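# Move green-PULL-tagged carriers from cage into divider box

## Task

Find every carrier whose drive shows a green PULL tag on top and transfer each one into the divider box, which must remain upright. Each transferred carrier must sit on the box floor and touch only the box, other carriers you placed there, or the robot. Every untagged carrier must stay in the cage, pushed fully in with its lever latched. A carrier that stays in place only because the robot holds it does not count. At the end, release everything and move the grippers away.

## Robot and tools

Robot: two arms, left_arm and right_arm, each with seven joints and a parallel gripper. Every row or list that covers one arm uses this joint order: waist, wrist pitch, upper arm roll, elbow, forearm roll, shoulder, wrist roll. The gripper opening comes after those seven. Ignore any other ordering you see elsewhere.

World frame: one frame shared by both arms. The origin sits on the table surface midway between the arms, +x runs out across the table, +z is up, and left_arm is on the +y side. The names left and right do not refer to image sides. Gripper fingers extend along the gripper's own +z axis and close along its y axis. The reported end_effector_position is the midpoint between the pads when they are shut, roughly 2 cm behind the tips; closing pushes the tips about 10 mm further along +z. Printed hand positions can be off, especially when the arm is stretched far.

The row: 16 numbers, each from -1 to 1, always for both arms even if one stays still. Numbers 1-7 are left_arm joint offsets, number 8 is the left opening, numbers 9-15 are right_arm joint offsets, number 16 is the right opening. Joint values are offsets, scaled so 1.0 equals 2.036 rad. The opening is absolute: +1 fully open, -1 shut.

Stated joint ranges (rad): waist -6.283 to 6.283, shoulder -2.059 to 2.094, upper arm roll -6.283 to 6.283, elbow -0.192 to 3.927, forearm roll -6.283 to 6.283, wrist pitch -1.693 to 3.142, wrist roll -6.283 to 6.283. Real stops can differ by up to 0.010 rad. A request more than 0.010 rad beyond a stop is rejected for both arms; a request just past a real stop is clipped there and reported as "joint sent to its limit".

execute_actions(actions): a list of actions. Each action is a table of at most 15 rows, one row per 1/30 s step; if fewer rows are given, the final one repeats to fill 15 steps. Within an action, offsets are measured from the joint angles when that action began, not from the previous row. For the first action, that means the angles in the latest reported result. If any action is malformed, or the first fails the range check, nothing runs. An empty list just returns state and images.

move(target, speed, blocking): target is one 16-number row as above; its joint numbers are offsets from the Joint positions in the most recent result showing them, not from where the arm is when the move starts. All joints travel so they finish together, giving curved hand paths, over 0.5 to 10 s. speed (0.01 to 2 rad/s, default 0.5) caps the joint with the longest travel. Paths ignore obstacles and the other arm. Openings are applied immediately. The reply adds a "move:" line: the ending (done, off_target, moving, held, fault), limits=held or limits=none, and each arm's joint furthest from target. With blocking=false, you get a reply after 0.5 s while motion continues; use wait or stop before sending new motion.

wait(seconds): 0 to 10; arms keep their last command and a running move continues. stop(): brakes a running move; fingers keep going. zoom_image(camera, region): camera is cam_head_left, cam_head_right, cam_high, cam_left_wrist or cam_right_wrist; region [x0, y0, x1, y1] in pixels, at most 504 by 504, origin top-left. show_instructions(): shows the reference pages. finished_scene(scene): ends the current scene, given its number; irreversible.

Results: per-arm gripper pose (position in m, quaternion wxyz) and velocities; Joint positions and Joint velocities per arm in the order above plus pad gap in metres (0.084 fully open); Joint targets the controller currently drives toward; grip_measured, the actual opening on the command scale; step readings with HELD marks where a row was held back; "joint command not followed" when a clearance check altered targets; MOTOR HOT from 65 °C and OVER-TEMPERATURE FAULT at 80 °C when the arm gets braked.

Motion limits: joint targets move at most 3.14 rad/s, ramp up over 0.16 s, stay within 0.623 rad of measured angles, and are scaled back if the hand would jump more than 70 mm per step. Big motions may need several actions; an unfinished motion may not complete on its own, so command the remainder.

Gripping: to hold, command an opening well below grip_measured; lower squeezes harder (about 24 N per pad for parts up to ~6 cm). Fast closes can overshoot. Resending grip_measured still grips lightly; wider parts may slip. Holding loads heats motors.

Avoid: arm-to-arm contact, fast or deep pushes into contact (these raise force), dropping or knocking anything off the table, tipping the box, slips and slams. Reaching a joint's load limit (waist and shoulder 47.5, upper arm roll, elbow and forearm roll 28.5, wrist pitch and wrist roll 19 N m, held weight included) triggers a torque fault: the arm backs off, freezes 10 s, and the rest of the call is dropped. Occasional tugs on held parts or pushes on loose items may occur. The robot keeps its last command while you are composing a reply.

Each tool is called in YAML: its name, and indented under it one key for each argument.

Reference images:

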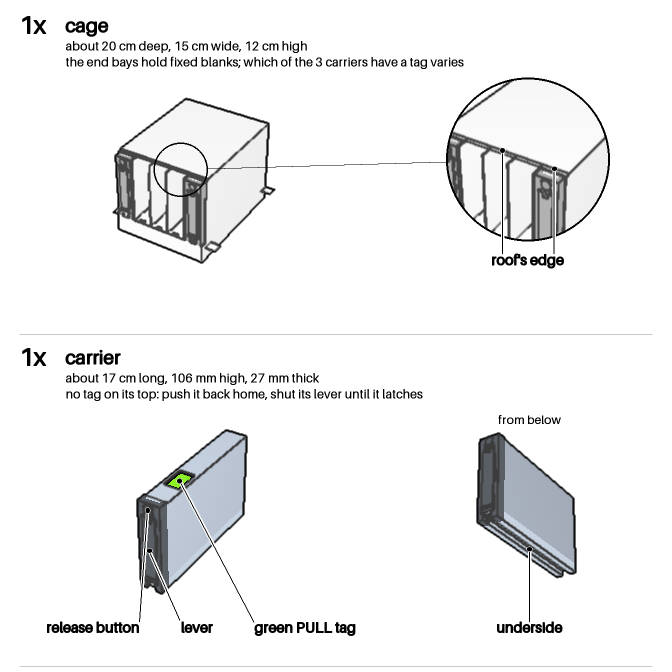

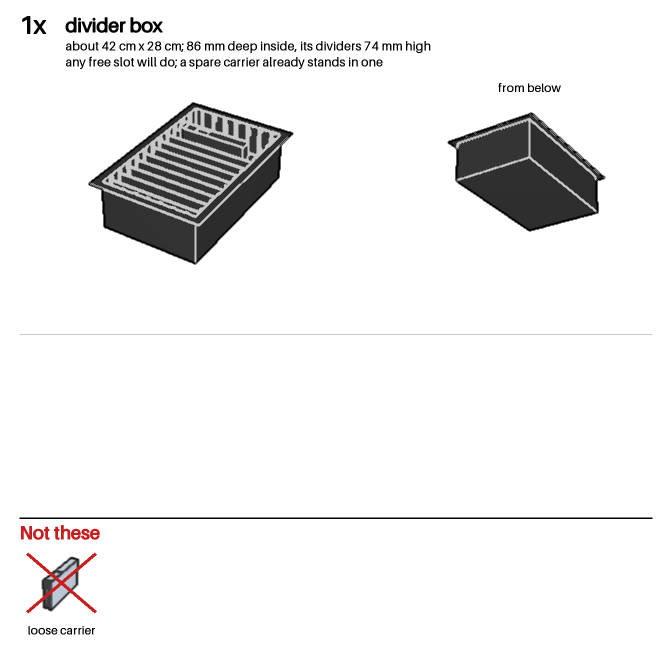

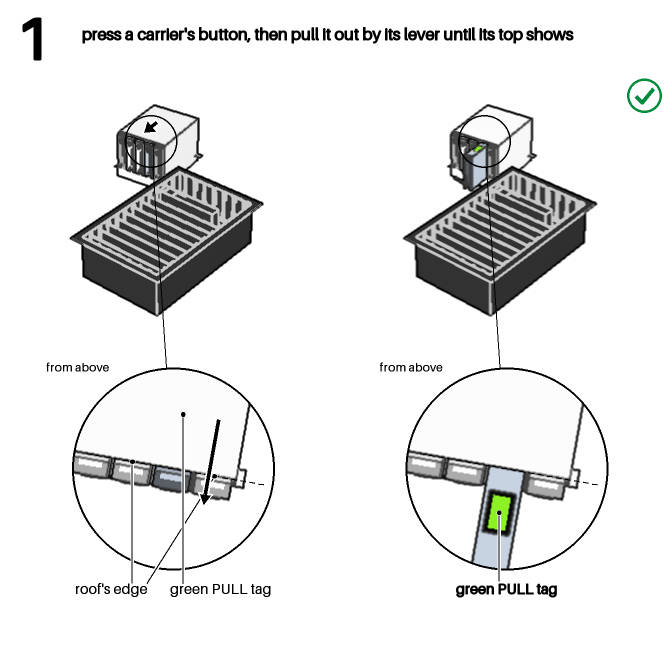

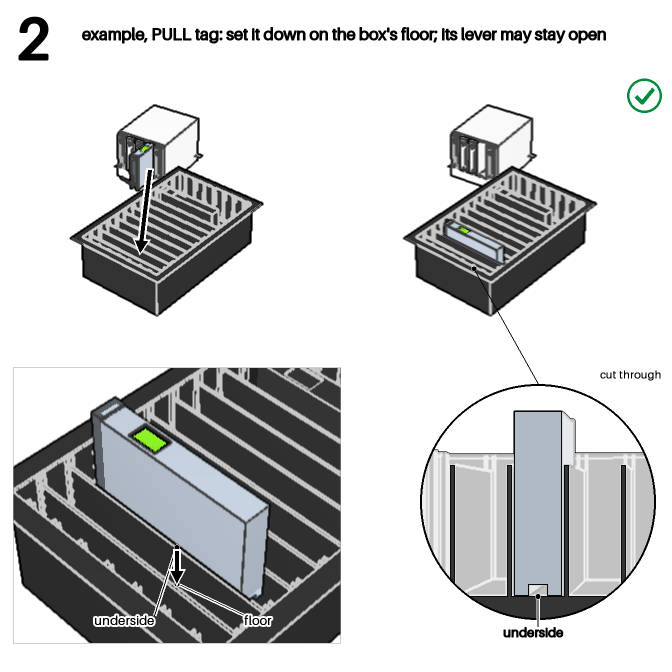

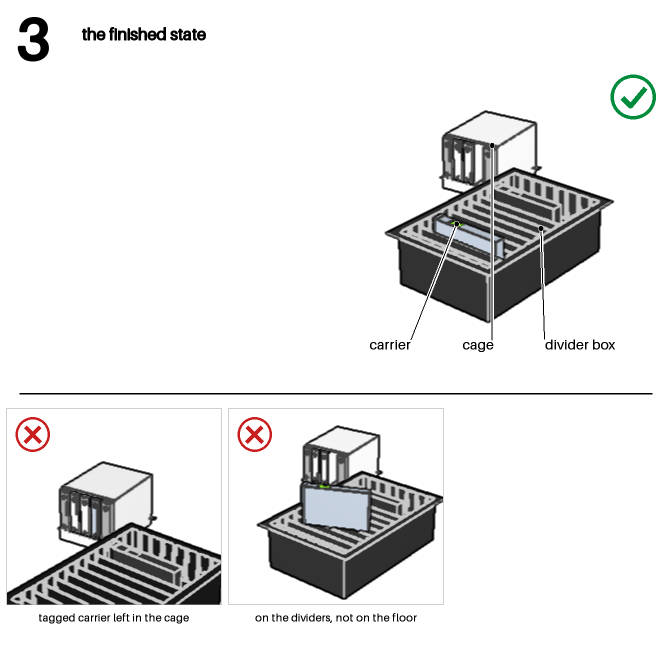

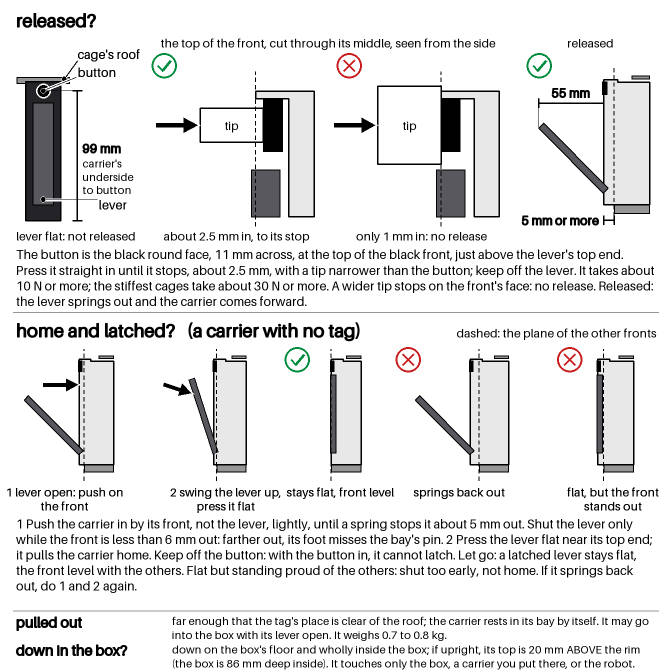

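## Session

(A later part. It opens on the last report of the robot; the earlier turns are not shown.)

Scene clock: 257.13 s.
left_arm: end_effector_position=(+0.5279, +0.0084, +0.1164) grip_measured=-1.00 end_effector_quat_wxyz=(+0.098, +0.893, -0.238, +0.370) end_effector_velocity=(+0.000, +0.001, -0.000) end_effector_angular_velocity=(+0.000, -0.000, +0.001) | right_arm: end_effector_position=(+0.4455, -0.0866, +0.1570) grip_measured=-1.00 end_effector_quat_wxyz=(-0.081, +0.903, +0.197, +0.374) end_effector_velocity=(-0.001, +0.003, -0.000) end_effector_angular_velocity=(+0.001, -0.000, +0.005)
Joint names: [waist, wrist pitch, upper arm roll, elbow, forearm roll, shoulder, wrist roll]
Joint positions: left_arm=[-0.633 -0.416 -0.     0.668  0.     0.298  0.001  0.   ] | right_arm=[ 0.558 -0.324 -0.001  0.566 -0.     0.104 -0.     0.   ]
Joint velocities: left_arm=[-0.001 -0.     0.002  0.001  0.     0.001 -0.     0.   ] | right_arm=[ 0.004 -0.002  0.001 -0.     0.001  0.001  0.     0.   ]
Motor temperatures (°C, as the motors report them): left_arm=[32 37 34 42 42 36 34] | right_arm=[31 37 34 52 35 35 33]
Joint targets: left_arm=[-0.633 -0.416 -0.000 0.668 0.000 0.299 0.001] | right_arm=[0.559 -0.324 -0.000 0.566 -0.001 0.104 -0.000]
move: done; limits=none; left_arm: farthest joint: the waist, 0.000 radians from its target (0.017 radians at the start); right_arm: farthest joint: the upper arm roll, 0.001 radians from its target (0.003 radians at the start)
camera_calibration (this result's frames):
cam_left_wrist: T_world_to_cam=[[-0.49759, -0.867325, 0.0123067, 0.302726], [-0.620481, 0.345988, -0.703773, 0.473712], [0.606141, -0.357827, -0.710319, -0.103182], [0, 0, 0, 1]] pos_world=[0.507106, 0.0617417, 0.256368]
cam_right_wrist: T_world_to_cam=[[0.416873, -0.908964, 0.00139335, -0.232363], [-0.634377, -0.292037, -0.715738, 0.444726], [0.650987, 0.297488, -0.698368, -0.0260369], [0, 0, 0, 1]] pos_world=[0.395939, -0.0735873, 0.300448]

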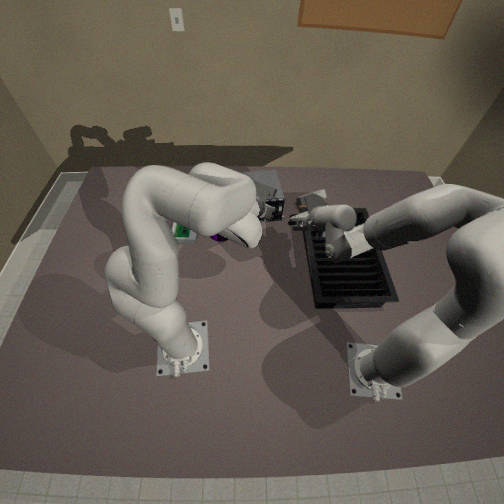

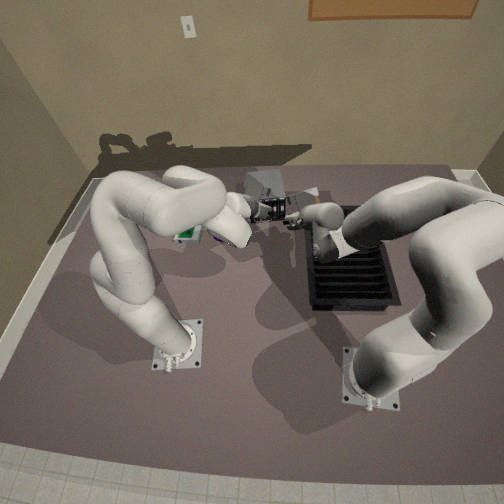

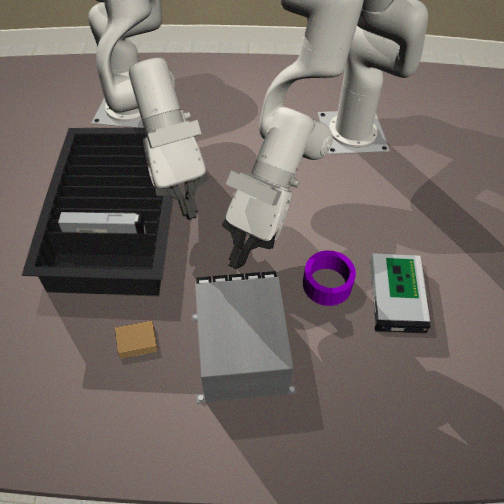

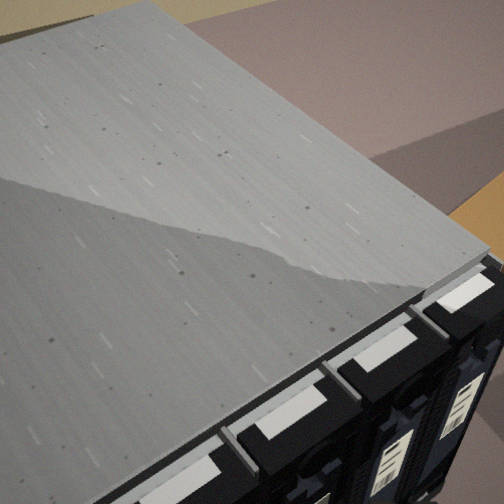

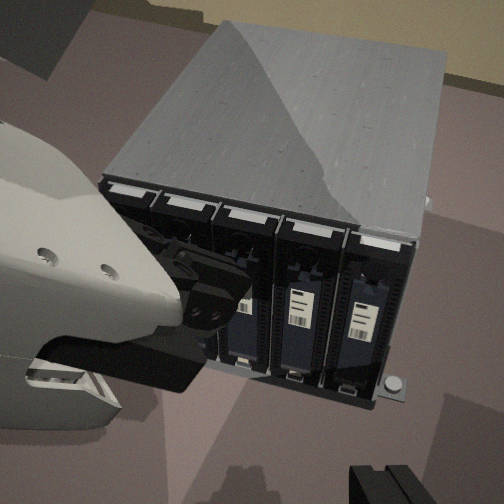

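move:
  target: [0.00678,0.00486,0,0.01194,0,0.00707,0,-1, 0,0,0,0,0,0,0,-1]
  speed: 0.1

zoom_image:
  camera: "cam_right_wrist"
  region: [200, 215, 290, 305]

zoom_image:
  camera: "cam_left_wrist"
  region: [300, 400, 460, 504]

Scene clock: 315.10 s.
left_arm: end_effector_position=(+0.5374, +0.0118, +0.1163) grip_measured=-1.00 end_effector_quat_wxyz=(+0.096, +0.894, -0.232, +0.371) end_effector_velocity=(+0.000, -0.001, -0.000) end_effector_angular_velocity=(+0.000, +0.002, -0.000) | right_arm: end_effector_position=(+0.4455, -0.0866, +0.1570) grip_measured=-1.00 end_effector_quat_wxyz=(-0.081, +0.903, +0.197, +0.374) end_effector_velocity=(+0.000, -0.000, +0.000) end_effector_angular_velocity=(+0.001, +0.000, -0.001)
Joint names: [waist, wrist pitch, upper arm roll, elbow, forearm roll, shoulder, wrist roll]
Joint positions: left_arm=[-0.62  -0.406 -0.     0.692  0.     0.313  0.001  0.   ] | right_arm=[ 0.558 -0.324 -0.001  0.566 -0.     0.104 -0.     0.   ]
Joint velocities: left_arm=[ 0.     0.002 -0.001  0.002  0.     0.001 -0.     0.   ] | right_arm=[-0.    -0.    -0.     0.     0.     0.     0.001  0.   ]
Motor temperatures (°C, as the motors report them): left_arm=[32 37 34 41 42 37 34] | right_arm=[31 37 34 49 35 36 33]
Joint targets: left_arm=[-0.619 -0.406 -0.000 0.693 0.000 0.313 0.001] | right_arm=[0.558 -0.324 -0.001 0.566 -0.000 0.104 -0.000]
move: done; limits=none; left_arm: farthest joint: the waist, 0.000 radians from its target (0.014 radians at the start); right_arm: farthest joint: the waist, 0.000 radians from its target (0.001 radians at the start)
camera_calibration (this result's frames):
cam_left_wrist: T_world_to_cam=[[-0.485796, -0.873985, 0.0123243, 0.3042], [-0.625126, 0.337546, -0.703762, 0.480984], [0.610917, -0.349589, -0.710329, -0.110401], [0, 0, 0, 1]] pos_world=[0.515901, 0.0649176, 0.256328]
cam_right_wrist: T_world_to_cam=[[0.416885, -0.908958, 0.00139332, -0.232361], [-0.634375, -0.292047, -0.715735, 0.444722], [0.650981, 0.297495, -0.69837, -0.0260339], [0, 0, 0, 1]] pos_world=[0.395936, -0.0735821, 0.300446]

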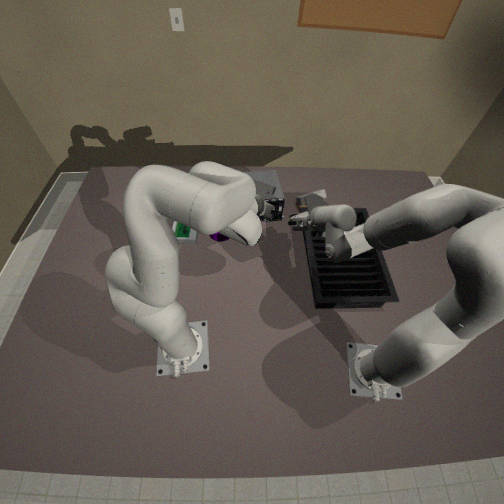

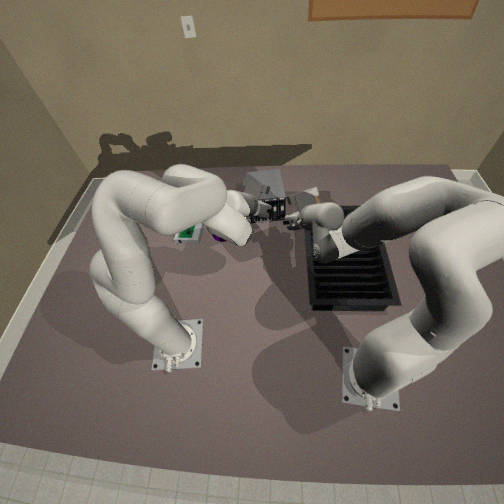

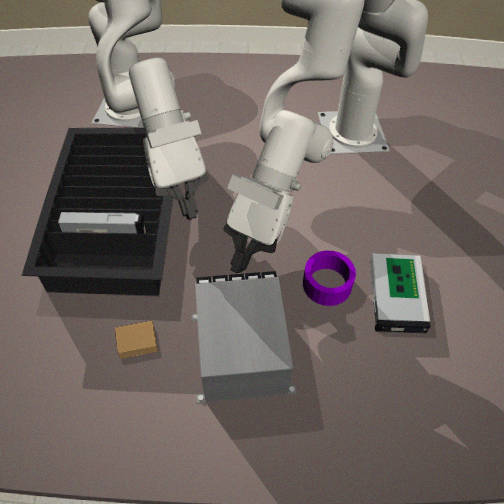

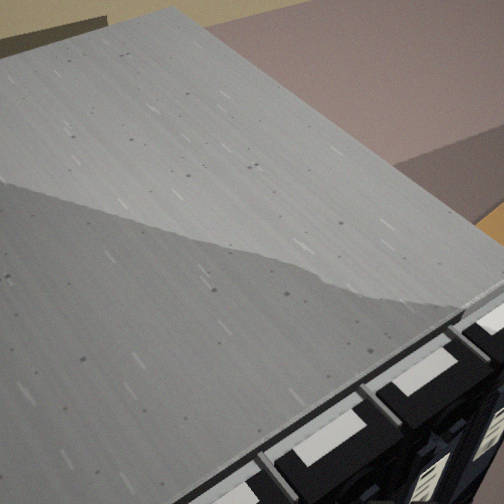

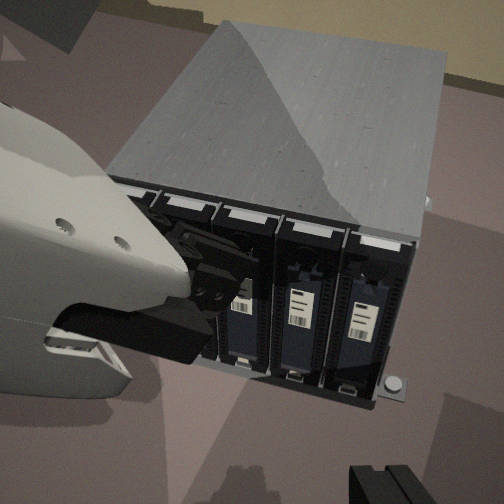

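Region (200, 215, 290, 305) of cam_right_wrist's 504x504 image, scaled by 5.600, with more detail than that image has.

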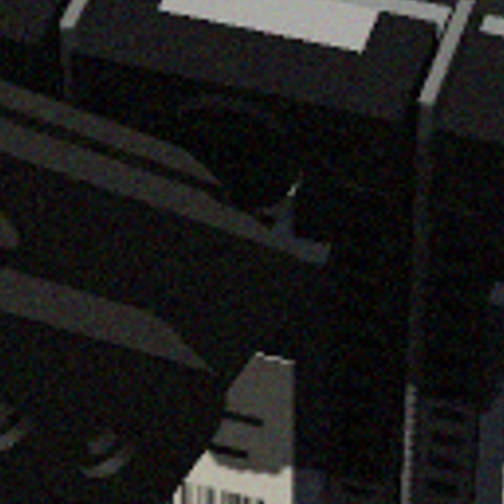

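Region (300, 400, 460, 504) of cam_left_wrist's 504x504 image, scaled by 3.150, with more detail than that image has; it fills the top 328 rows of this view, and the rest is white.

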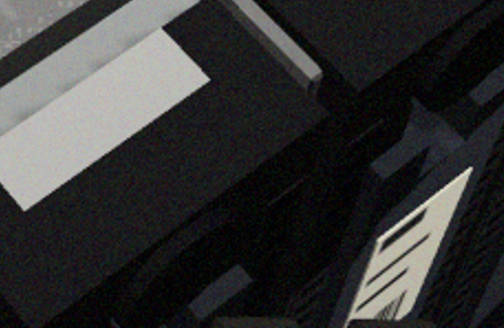

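move:
  target: [0.00383,0.00476,0,0.01174,0,0.00697,0,-1, 0,0,0,0,0,0,0,-1]
  speed: 0.03

Scene clock: 324.10 s.
left_arm: end_effector_position=(+0.5443, +0.0119, +0.1156) grip_measured=-1.00 end_effector_quat_wxyz=(+0.095, +0.895, -0.229, +0.370) end_effector_velocity=(+0.002, +0.001, +0.000) end_effector_angular_velocity=(+0.000, -0.001, +0.003) | right_arm: end_effector_position=(+0.4455, -0.0866, +0.1570) grip_measured=-1.00 end_effector_quat_wxyz=(-0.081, +0.903, +0.197, +0.374) end_effector_velocity=(+0.000, -0.001, -0.000) end_effector_angular_velocity=(+0.000, +0.001, -0.002)
Joint names: [waist, wrist pitch, upper arm roll, elbow, forearm roll, shoulder, wrist roll]
Joint positions: left_arm=[-0.612 -0.396 -0.001  0.715  0.001  0.327  0.001  0.   ] | right_arm=[ 0.558 -0.324 -0.001  0.566 -0.     0.104 -0.     0.   ]
Joint velocities: left_arm=[ 0.001  0.     0.003  0.002 -0.     0.001  0.     0.   ] | right_arm=[-0.001  0.     0.    -0.     0.    -0.     0.     0.   ]
Motor temperatures (°C, as the motors report them): left_arm=[32 37 34 41 42 38 34] | right_arm=[31 38 34 49 35 36 33]
Joint targets: left_arm=[-0.612 -0.397 -0.000 0.716 0.000 0.327 0.001] | right_arm=[0.558 -0.324 -0.001 0.566 -0.000 0.104 -0.000]
move: done; limits=none; left_arm: farthest joint: the upper arm roll, 0.001 radians from its target (0.000 radians at the start); right_arm: farthest joint: the waist, 0.000 radians from its target (0.000 radians at the start)
camera_calibration (this result's frames):
cam_left_wrist: T_world_to_cam=[[-0.480757, -0.876764, 0.0125504, 0.304864], [-0.628136, 0.33437, -0.702597, 0.486324], [0.611815, -0.345662, -0.711477, -0.115532], [0, 0, 0, 1]] pos_world=[0.522727, 0.0647465, 0.255665]
cam_right_wrist: T_world_to_cam=[[0.416885, -0.908958, 0.00139332, -0.232361], [-0.634375, -0.292047, -0.715736, 0.444722], [0.650981, 0.297495, -0.69837, -0.0260339], [0, 0, 0, 1]] pos_world=[0.395936, -0.073582, 0.300446]

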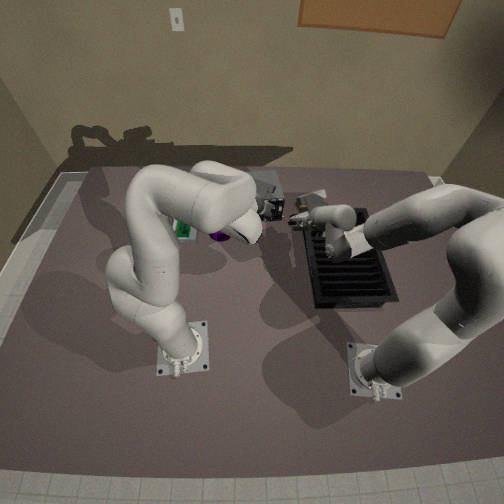

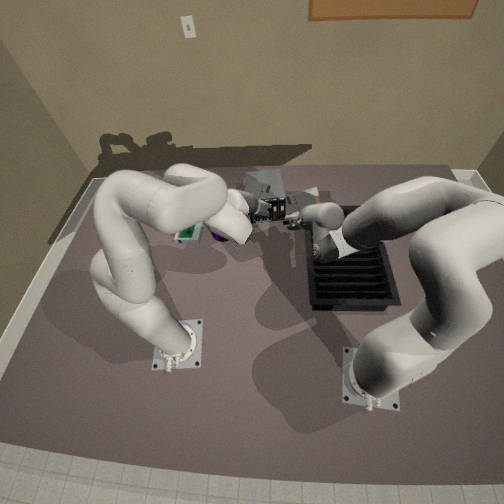

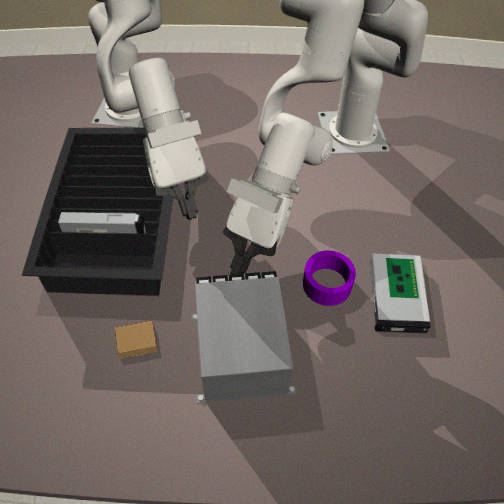

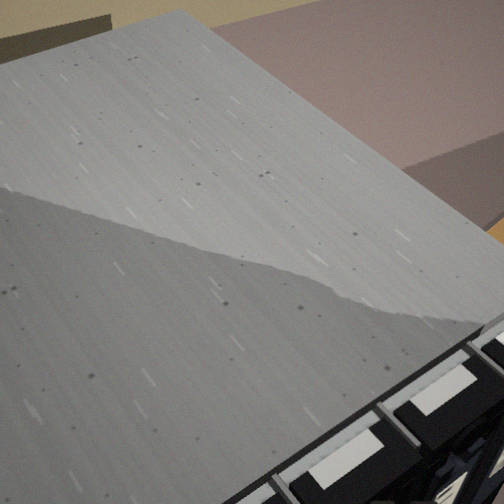

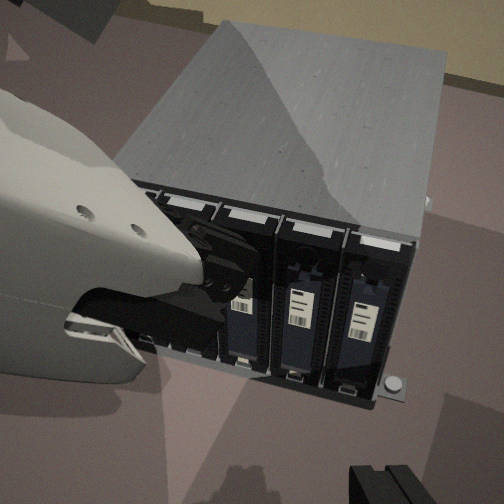

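zoom_image:
  camera: "cam_right_wrist"
  region: [190, 200, 310, 320]

Region (190, 200, 310, 320) of cam_right_wrist's 504x504 image, scaled by 4.200, with more detail than that image has.

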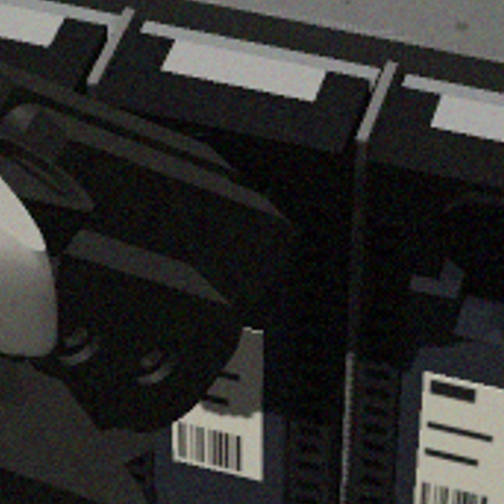

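move:
  target: [0.00142,0.00128,0.0005,0.0049,-0.0005,0.0026,0,-1, 0,0,0,0,0,0,0,-1]
  speed: 0.02

Scene clock: 345.37 s.
left_arm: end_effector_position=(+0.5477, +0.0123, +0.1161) grip_measured=-1.00 end_effector_quat_wxyz=(+0.094, +0.895, -0.227, +0.371) end_effector_velocity=(+0.000, -0.001, +0.000) end_effector_angular_velocity=(-0.000, -0.001, -0.002) | right_arm: end_effector_position=(+0.4455, -0.0866, +0.1570) grip_measured=-1.00 end_effector_quat_wxyz=(-0.081, +0.903, +0.197, +0.374) end_effector_velocity=(-0.000, +0.000, -0.000) end_effector_angular_velocity=(-0.000, +0.001, -0.000)
Joint names: [waist, wrist pitch, upper arm roll, elbow, forearm roll, shoulder, wrist roll]
Joint positions: left_arm=[-0.61  -0.394 -0.001  0.725 -0.     0.332  0.001  0.   ] | right_arm=[ 0.558 -0.324 -0.001  0.566 -0.     0.104 -0.     0.   ]
Joint velocities: left_arm=[ 0.    -0.    -0.002  0.002 -0.     0.001  0.001  0.   ] | right_arm=[ 0.001  0.001 -0.    -0.     0.001 -0.    -0.     0.   ]
Motor temperatures (°C, as the motors report them): left_arm=[32 39 35 45 42 38 34] | right_arm=[31 38 34 49 35 36 33]
Joint targets: left_arm=[-0.609 -0.394 -0.000 0.725 -0.001 0.332 0.001] | right_arm=[0.558 -0.324 -0.001 0.566 -0.000 0.104 -0.000]
move: done; limits=none; left_arm: farthest joint: the waist, 0.001 radians from its target (0.003 radians at the start); right_arm: farthest joint: the waist, 0.000 radians from its target (0.000 radians at the start)
camera_calibration (this result's frames):
cam_left_wrist: T_world_to_cam=[[-0.477271, -0.878664, 0.0126913, 0.304977], [-0.628459, 0.3312, -0.703808, 0.489035], [0.614208, -0.343883, -0.710277, -0.118543], [0, 0, 0, 1]] pos_world=[0.525705, 0.0652397, 0.256118]
cam_right_wrist: T_world_to_cam=[[0.416885, -0.908958, 0.0013933, -0.232361], [-0.634375, -0.292047, -0.715735, 0.444722], [0.650981, 0.297495, -0.69837, -0.0260339], [0, 0, 0, 1]] pos_world=[0.395936, -0.073582, 0.300446]

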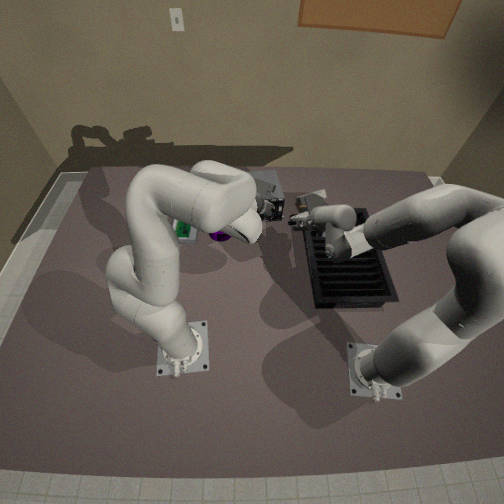

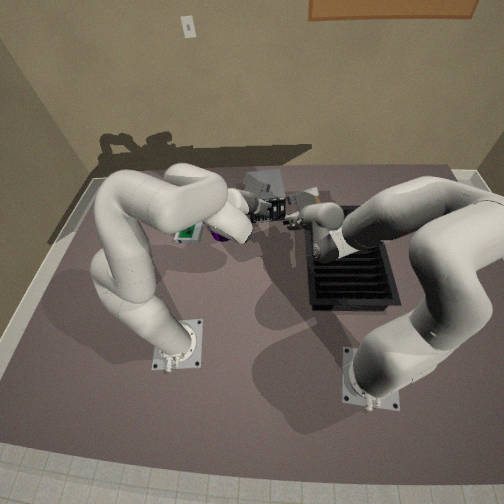

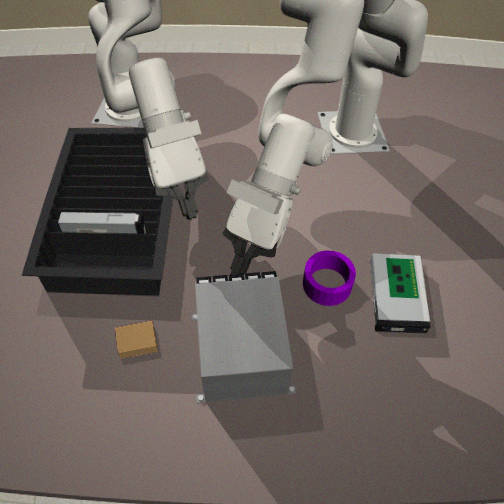

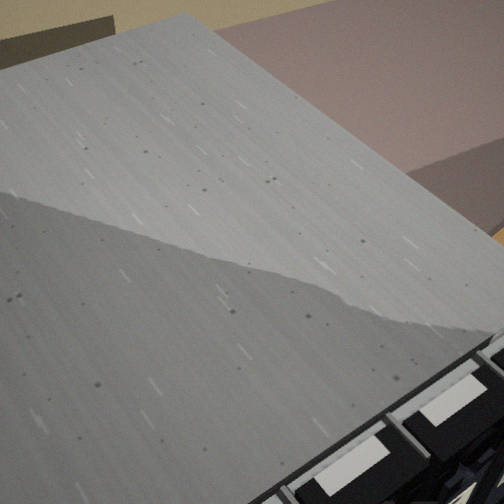

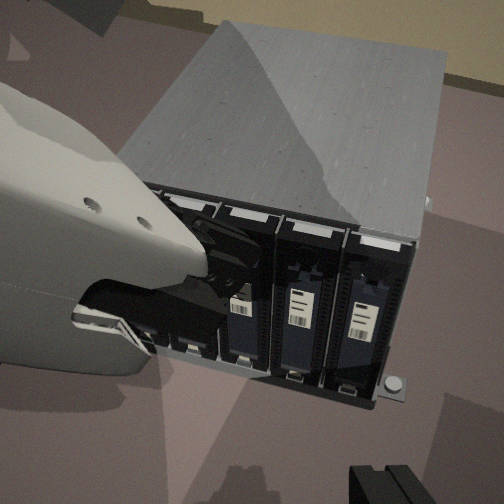

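zoom_image:
  camera: "cam_right_wrist"
  region: [190, 200, 310, 320]

zoom_image:
  camera: "cam_high"
  region: [200, 230, 290, 300]

Region (190, 200, 310, 320) of cam_right_wrist's 504x504 image, scaled by 4.200, with more detail than that image has.

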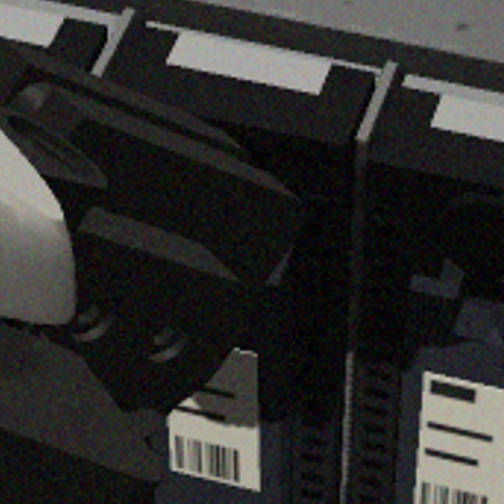

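Region (200, 230, 290, 300) of cam_high's 504x504 image, scaled by 5.600, with more detail than that image has.

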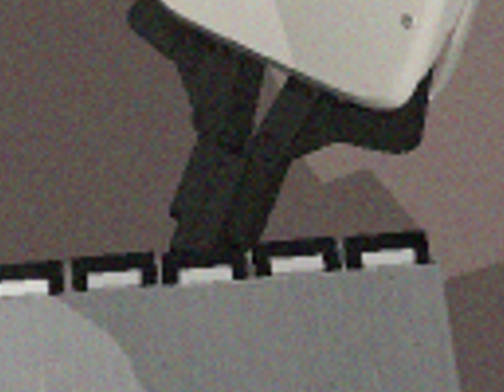

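move:
  target: [-0.0120,-0.0149,0,-0.0367,0,-0.0218,0,-1, 0,0,0,0,0,0,0,-1]
  speed: 0.1

Scene clock: 366.27 s.
left_arm: end_effector_position=(+0.5233, +0.0103, +0.1164) grip_measured=-1.00 end_effector_quat_wxyz=(+0.099, +0.892, -0.238, +0.370) end_effector_velocity=(-0.002, -0.000, -0.001) end_effector_angular_velocity=(+0.001, +0.001, -0.002) | right_arm: end_effector_position=(+0.4455, -0.0866, +0.1570) grip_measured=-1.00 end_effector_quat_wxyz=(-0.081, +0.903, +0.197, +0.374) end_effector_velocity=(-0.000, +0.000, -0.000) end_effector_angular_velocity=(-0.000, +0.001, +0.001)
Joint names: [waist, wrist pitch, upper arm roll, elbow, forearm roll, shoulder, wrist roll]
Joint positions: left_arm=[-0.634 -0.424 -0.001  0.65  -0.     0.288  0.001  0.   ] | right_arm=[ 0.558 -0.324 -0.001  0.566 -0.     0.104 -0.     0.   ]
Joint velocities: left_arm=[-0.001 -0.001 -0.    -0.004  0.    -0.001  0.001  0.   ] | right_arm=[ 0.     0.     0.    -0.    -0.001  0.     0.001  0.   ]
Motor temperatures (°C, as the motors report them): left_arm=[32 40 36 49 42 38 34] | right_arm=[31 38 34 49 35 36 33]
Joint targets: left_arm=[-0.634 -0.424 -0.001 0.650 -0.000 0.288 0.001] | right_arm=[0.558 -0.324 -0.001 0.566 -0.000 0.104 -0.000]
move: done; limits=none; left_arm: farthest joint: the waist, 0.000 radians from its target (0.025 radians at the start); right_arm: farthest joint: the waist, 0.000 radians from its target (0.000 radians at the start)
camera_calibration (this result's frames):
cam_left_wrist: T_world_to_cam=[[-0.498255, -0.866939, 0.012611, 0.302397], [-0.620203, 0.346209, -0.703908, 0.470049], [0.605879, -0.358547, -0.710179, -0.099588], [0, 0, 0, 1]] pos_world=[0.502535, 0.0637171, 0.256333]
cam_right_wrist: T_world_to_cam=[[0.416885, -0.908958, 0.00139336, -0.232361], [-0.634375, -0.292047, -0.715735, 0.444722], [0.650981, 0.297495, -0.69837, -0.0260339], [0, 0, 0, 1]] pos_world=[0.395936, -0.073582, 0.300446]

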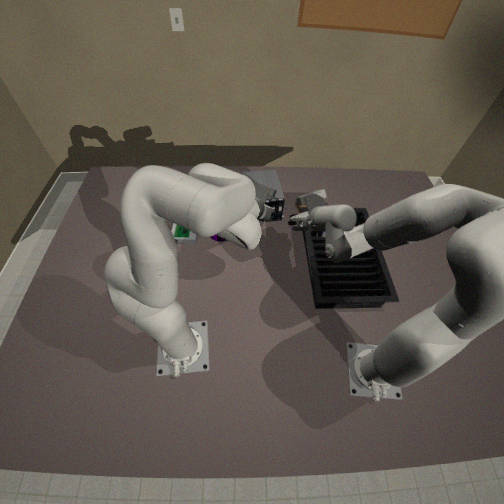

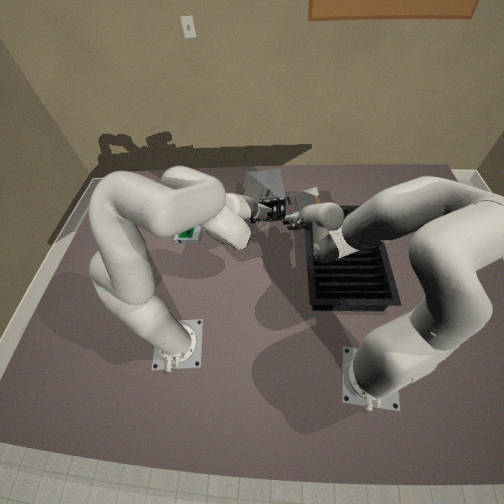

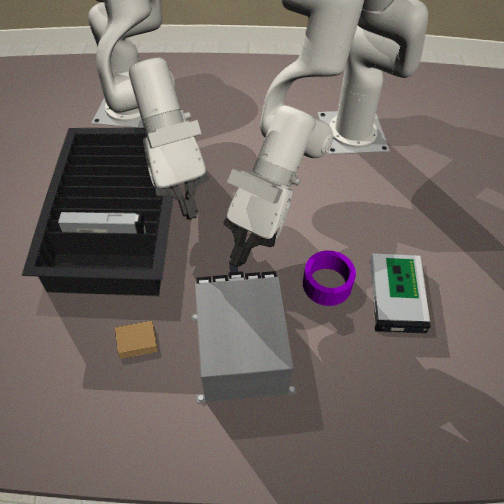

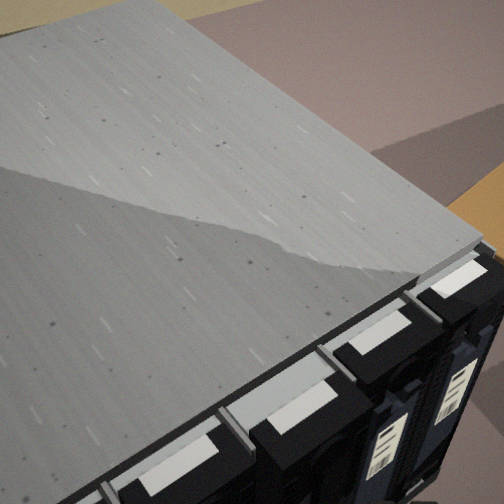

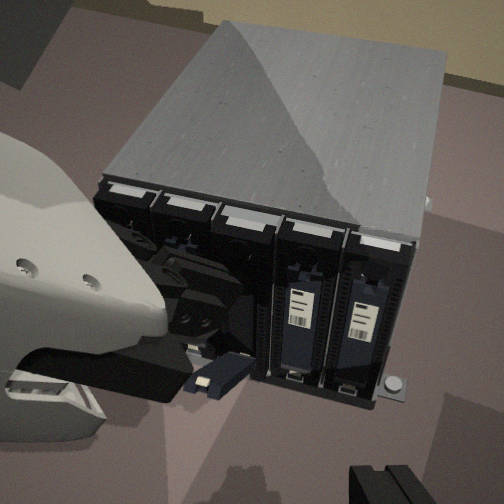

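move:
  target: [0.1640,0.1191,0,-0.1756,0,-0.2944,0,-1, 0.0407,0.7447,0,0.6098,0,0.2511,0.1920,0.1]
  speed: 1.0

Scene clock: 395.43 s.
left_arm: end_effector_position=(+0.4807, +0.2048, +0.2001) grip_measured=-1.00 end_effector_quat_wxyz=(+0.036, +0.920, -0.087, +0.381) end_effector_velocity=(-0.000, +0.001, +0.000) end_effector_angular_velocity=(-0.001, +0.001, +0.002) | right_arm: end_effector_position=(+0.5114, +0.0011, +0.1701) grip_measured=+0.09 end_effector_quat_wxyz=(+0.000, +0.998, +0.060, +0.000) end_effector_velocity=(-0.000, +0.000, -0.000) end_effector_angular_velocity=(-0.002, +0.001, +0.001)
Joint names: [waist, wrist pitch, upper arm roll, elbow, forearm roll, shoulder, wrist roll]
Joint positions: left_arm=[-0.3   -0.182 -0.001  0.293 -0.    -0.311  0.001  0.   ] | right_arm=[ 0.641  1.192 -0.001  1.807 -0.     0.615  0.391  0.048]
Joint velocities: left_arm=[ 0.001  0.002  0.    -0.001 -0.    -0.002 -0.001  0.   ] | right_arm=[ 0.001  0.002  0.     0.002 -0.001  0.001  0.    -0.   ]
Motor temperatures (°C, as the motors report them): left_arm=[32 39 34 43 42 38 34] | right_arm=[31 38 34 49 35 36 33]
Joint targets: left_arm=[-0.300 -0.181 -0.001 0.293 -0.000 -0.311 0.001] | right_arm=[0.641 1.192 -0.001 1.807 -0.000 0.615 0.391]
move: done; limits=none; left_arm: farthest joint: the elbow, 0.001 radians from its target (0.357 radians at the start); right_arm: farthest joint: the waist, 0.000 radians from its target (0.082 radians at the start)
camera_calibration (this result's frames):
cam_left_wrist: T_world_to_cam=[[-0.186852, -0.982311, 0.0122902, 0.322762], [-0.69983, 0.124318, -0.703408, 0.518899], [0.689438, -0.140034, -0.71068, -0.0294169], [0, 0, 0, 1]] pos_world=[0.443731, 0.248425, 0.340125]
cam_right_wrist: T_world_to_cam=[[0.121973, -0.992533, 0.000518082, -0.0291276], [-0.992458, -0.12197, -0.0122409, 0.584759], [0.0122127, 0.000978886, -0.999925, 0.292348], [0, 0, 0, 1]] pos_world=[0.580331, 0.042127, 0.299499]

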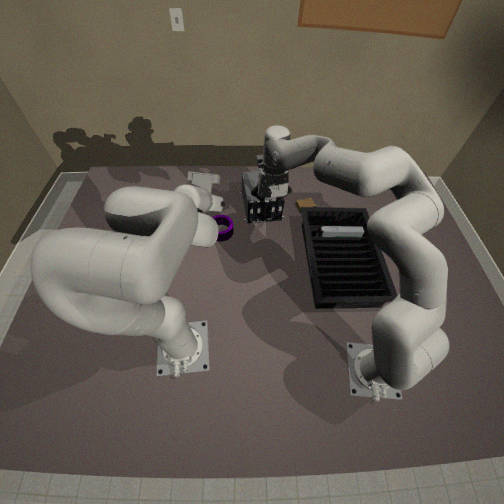

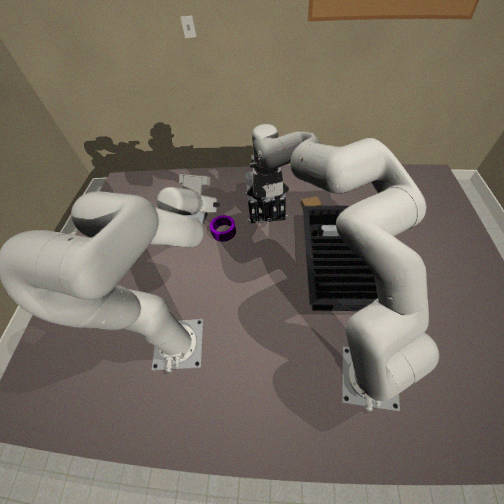

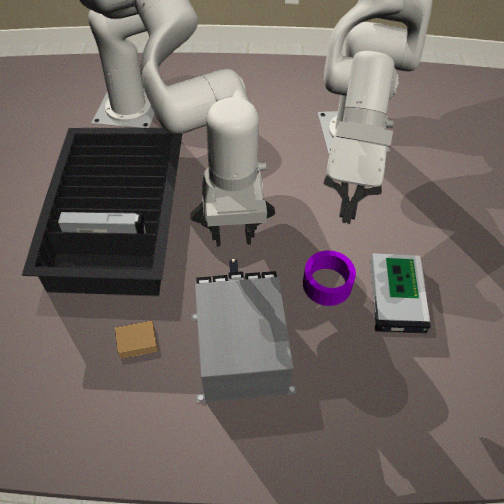

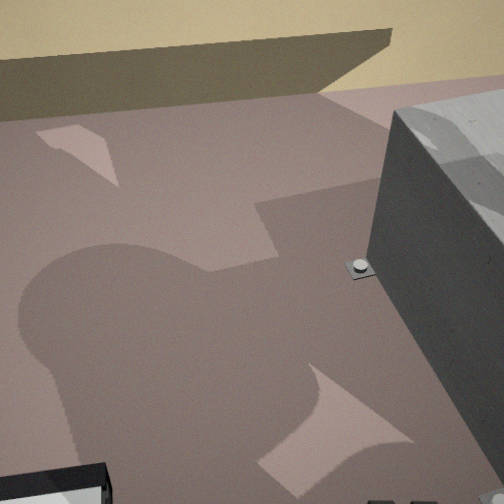

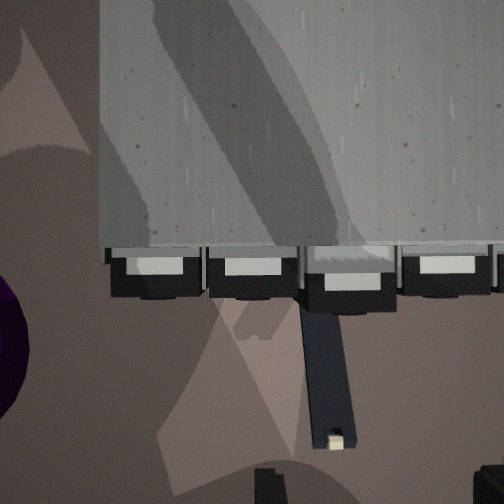

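move:
  target: [0,0,0,0,0,0,0,-1, -0.0029,-0.1008,0,-0.0305,0,0.0703,-0.0029,0.1]
  speed: 0.4

Scene clock: 415.47 s.
left_arm: end_effector_position=(+0.4807, +0.2048, +0.2001) grip_measured=-1.00 end_effector_quat_wxyz=(+0.036, +0.920, -0.087, +0.381) end_effector_velocity=(-0.000, -0.000, -0.000) end_effector_angular_velocity=(+0.000, +0.000, -0.001) | right_arm: end_effector_position=(+0.5215, +0.0023, +0.0686) grip_measured=+0.09 end_effector_quat_wxyz=(+0.000, +0.998, +0.060, +0.001) end_effector_velocity=(-0.001, -0.001, -0.004) end_effector_angular_velocity=(-0.002, +0.006, -0.001)
Joint names: [waist, wrist pitch, upper arm roll, elbow, forearm roll, shoulder, wrist roll]
Joint positions: left_arm=[-0.3   -0.182 -0.001  0.293 -0.    -0.311  0.001  0.   ] | right_arm=[ 0.635  0.987 -0.001  1.745 -0.     0.757  0.385  0.048]
Joint velocities: left_arm=[-0.     0.    -0.    -0.    -0.    -0.     0.001  0.   ] | right_arm=[-0.    -0.     0.    -0.002  0.002  0.005 -0.     0.   ]
Motor temperatures (°C, as the motors report them): left_arm=[32 38 34 44 42 37 34] | right_arm=[31 37 34 52 35 39 33]
Joint targets: left_arm=[-0.300 -0.182 -0.001 0.293 -0.000 -0.311 0.001] | right_arm=[0.635 0.987 -0.001 1.745 -0.000 0.758 0.385]
move: done; limits=none; left_arm: farthest joint: the waist, 0.000 radians from its target (0.000 radians at the start); right_arm: farthest joint: the shoulder, 0.001 radians from its target (0.143 radians at the start)
camera_calibration (this result's frames):
cam_left_wrist: T_world_to_cam=[[-0.186851, -0.982311, 0.0122904, 0.322762], [-0.69983, 0.124318, -0.703409, 0.518899], [0.689438, -0.140034, -0.71068, -0.029417], [0, 0, 0, 1]] pos_world=[0.443731, 0.248425, 0.340125]
cam_right_wrist: T_world_to_cam=[[0.122131, -0.992514, 0.000329216, -0.0290842], [-0.992433, -0.122126, -0.0127609, 0.593662], [0.0127056, 0.00123178, -0.999919, 0.190513], [0, 0, 0, 1]] pos_world=[0.590301, 0.0434002, 0.198083]

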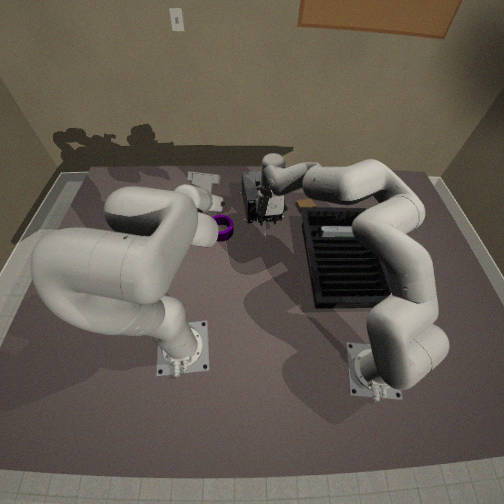

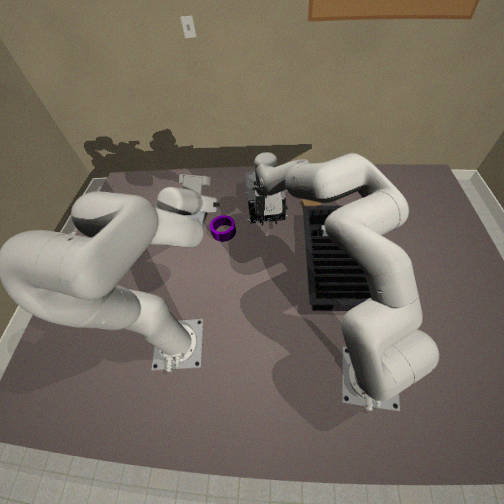

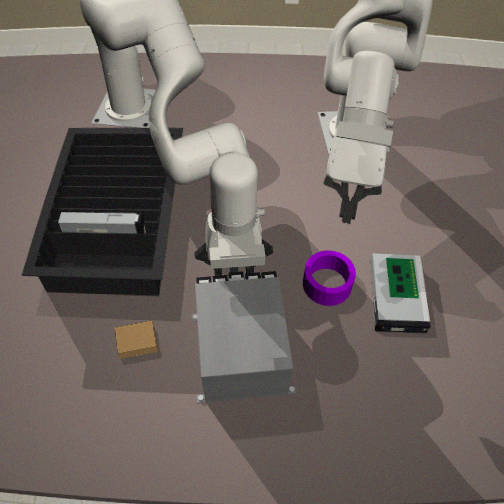

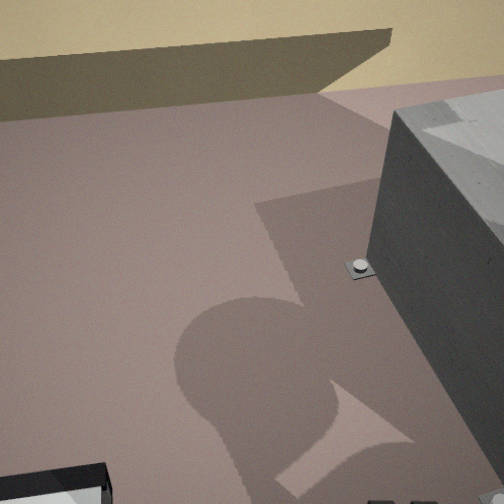

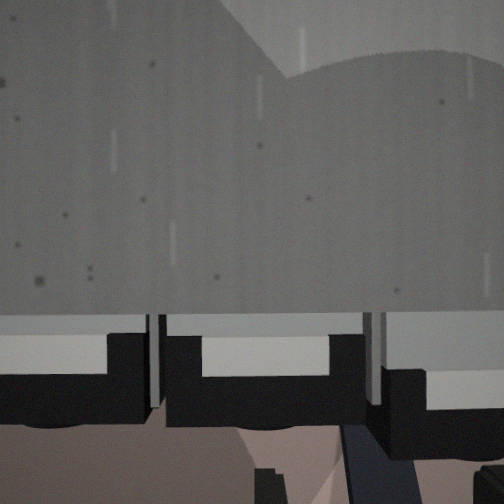

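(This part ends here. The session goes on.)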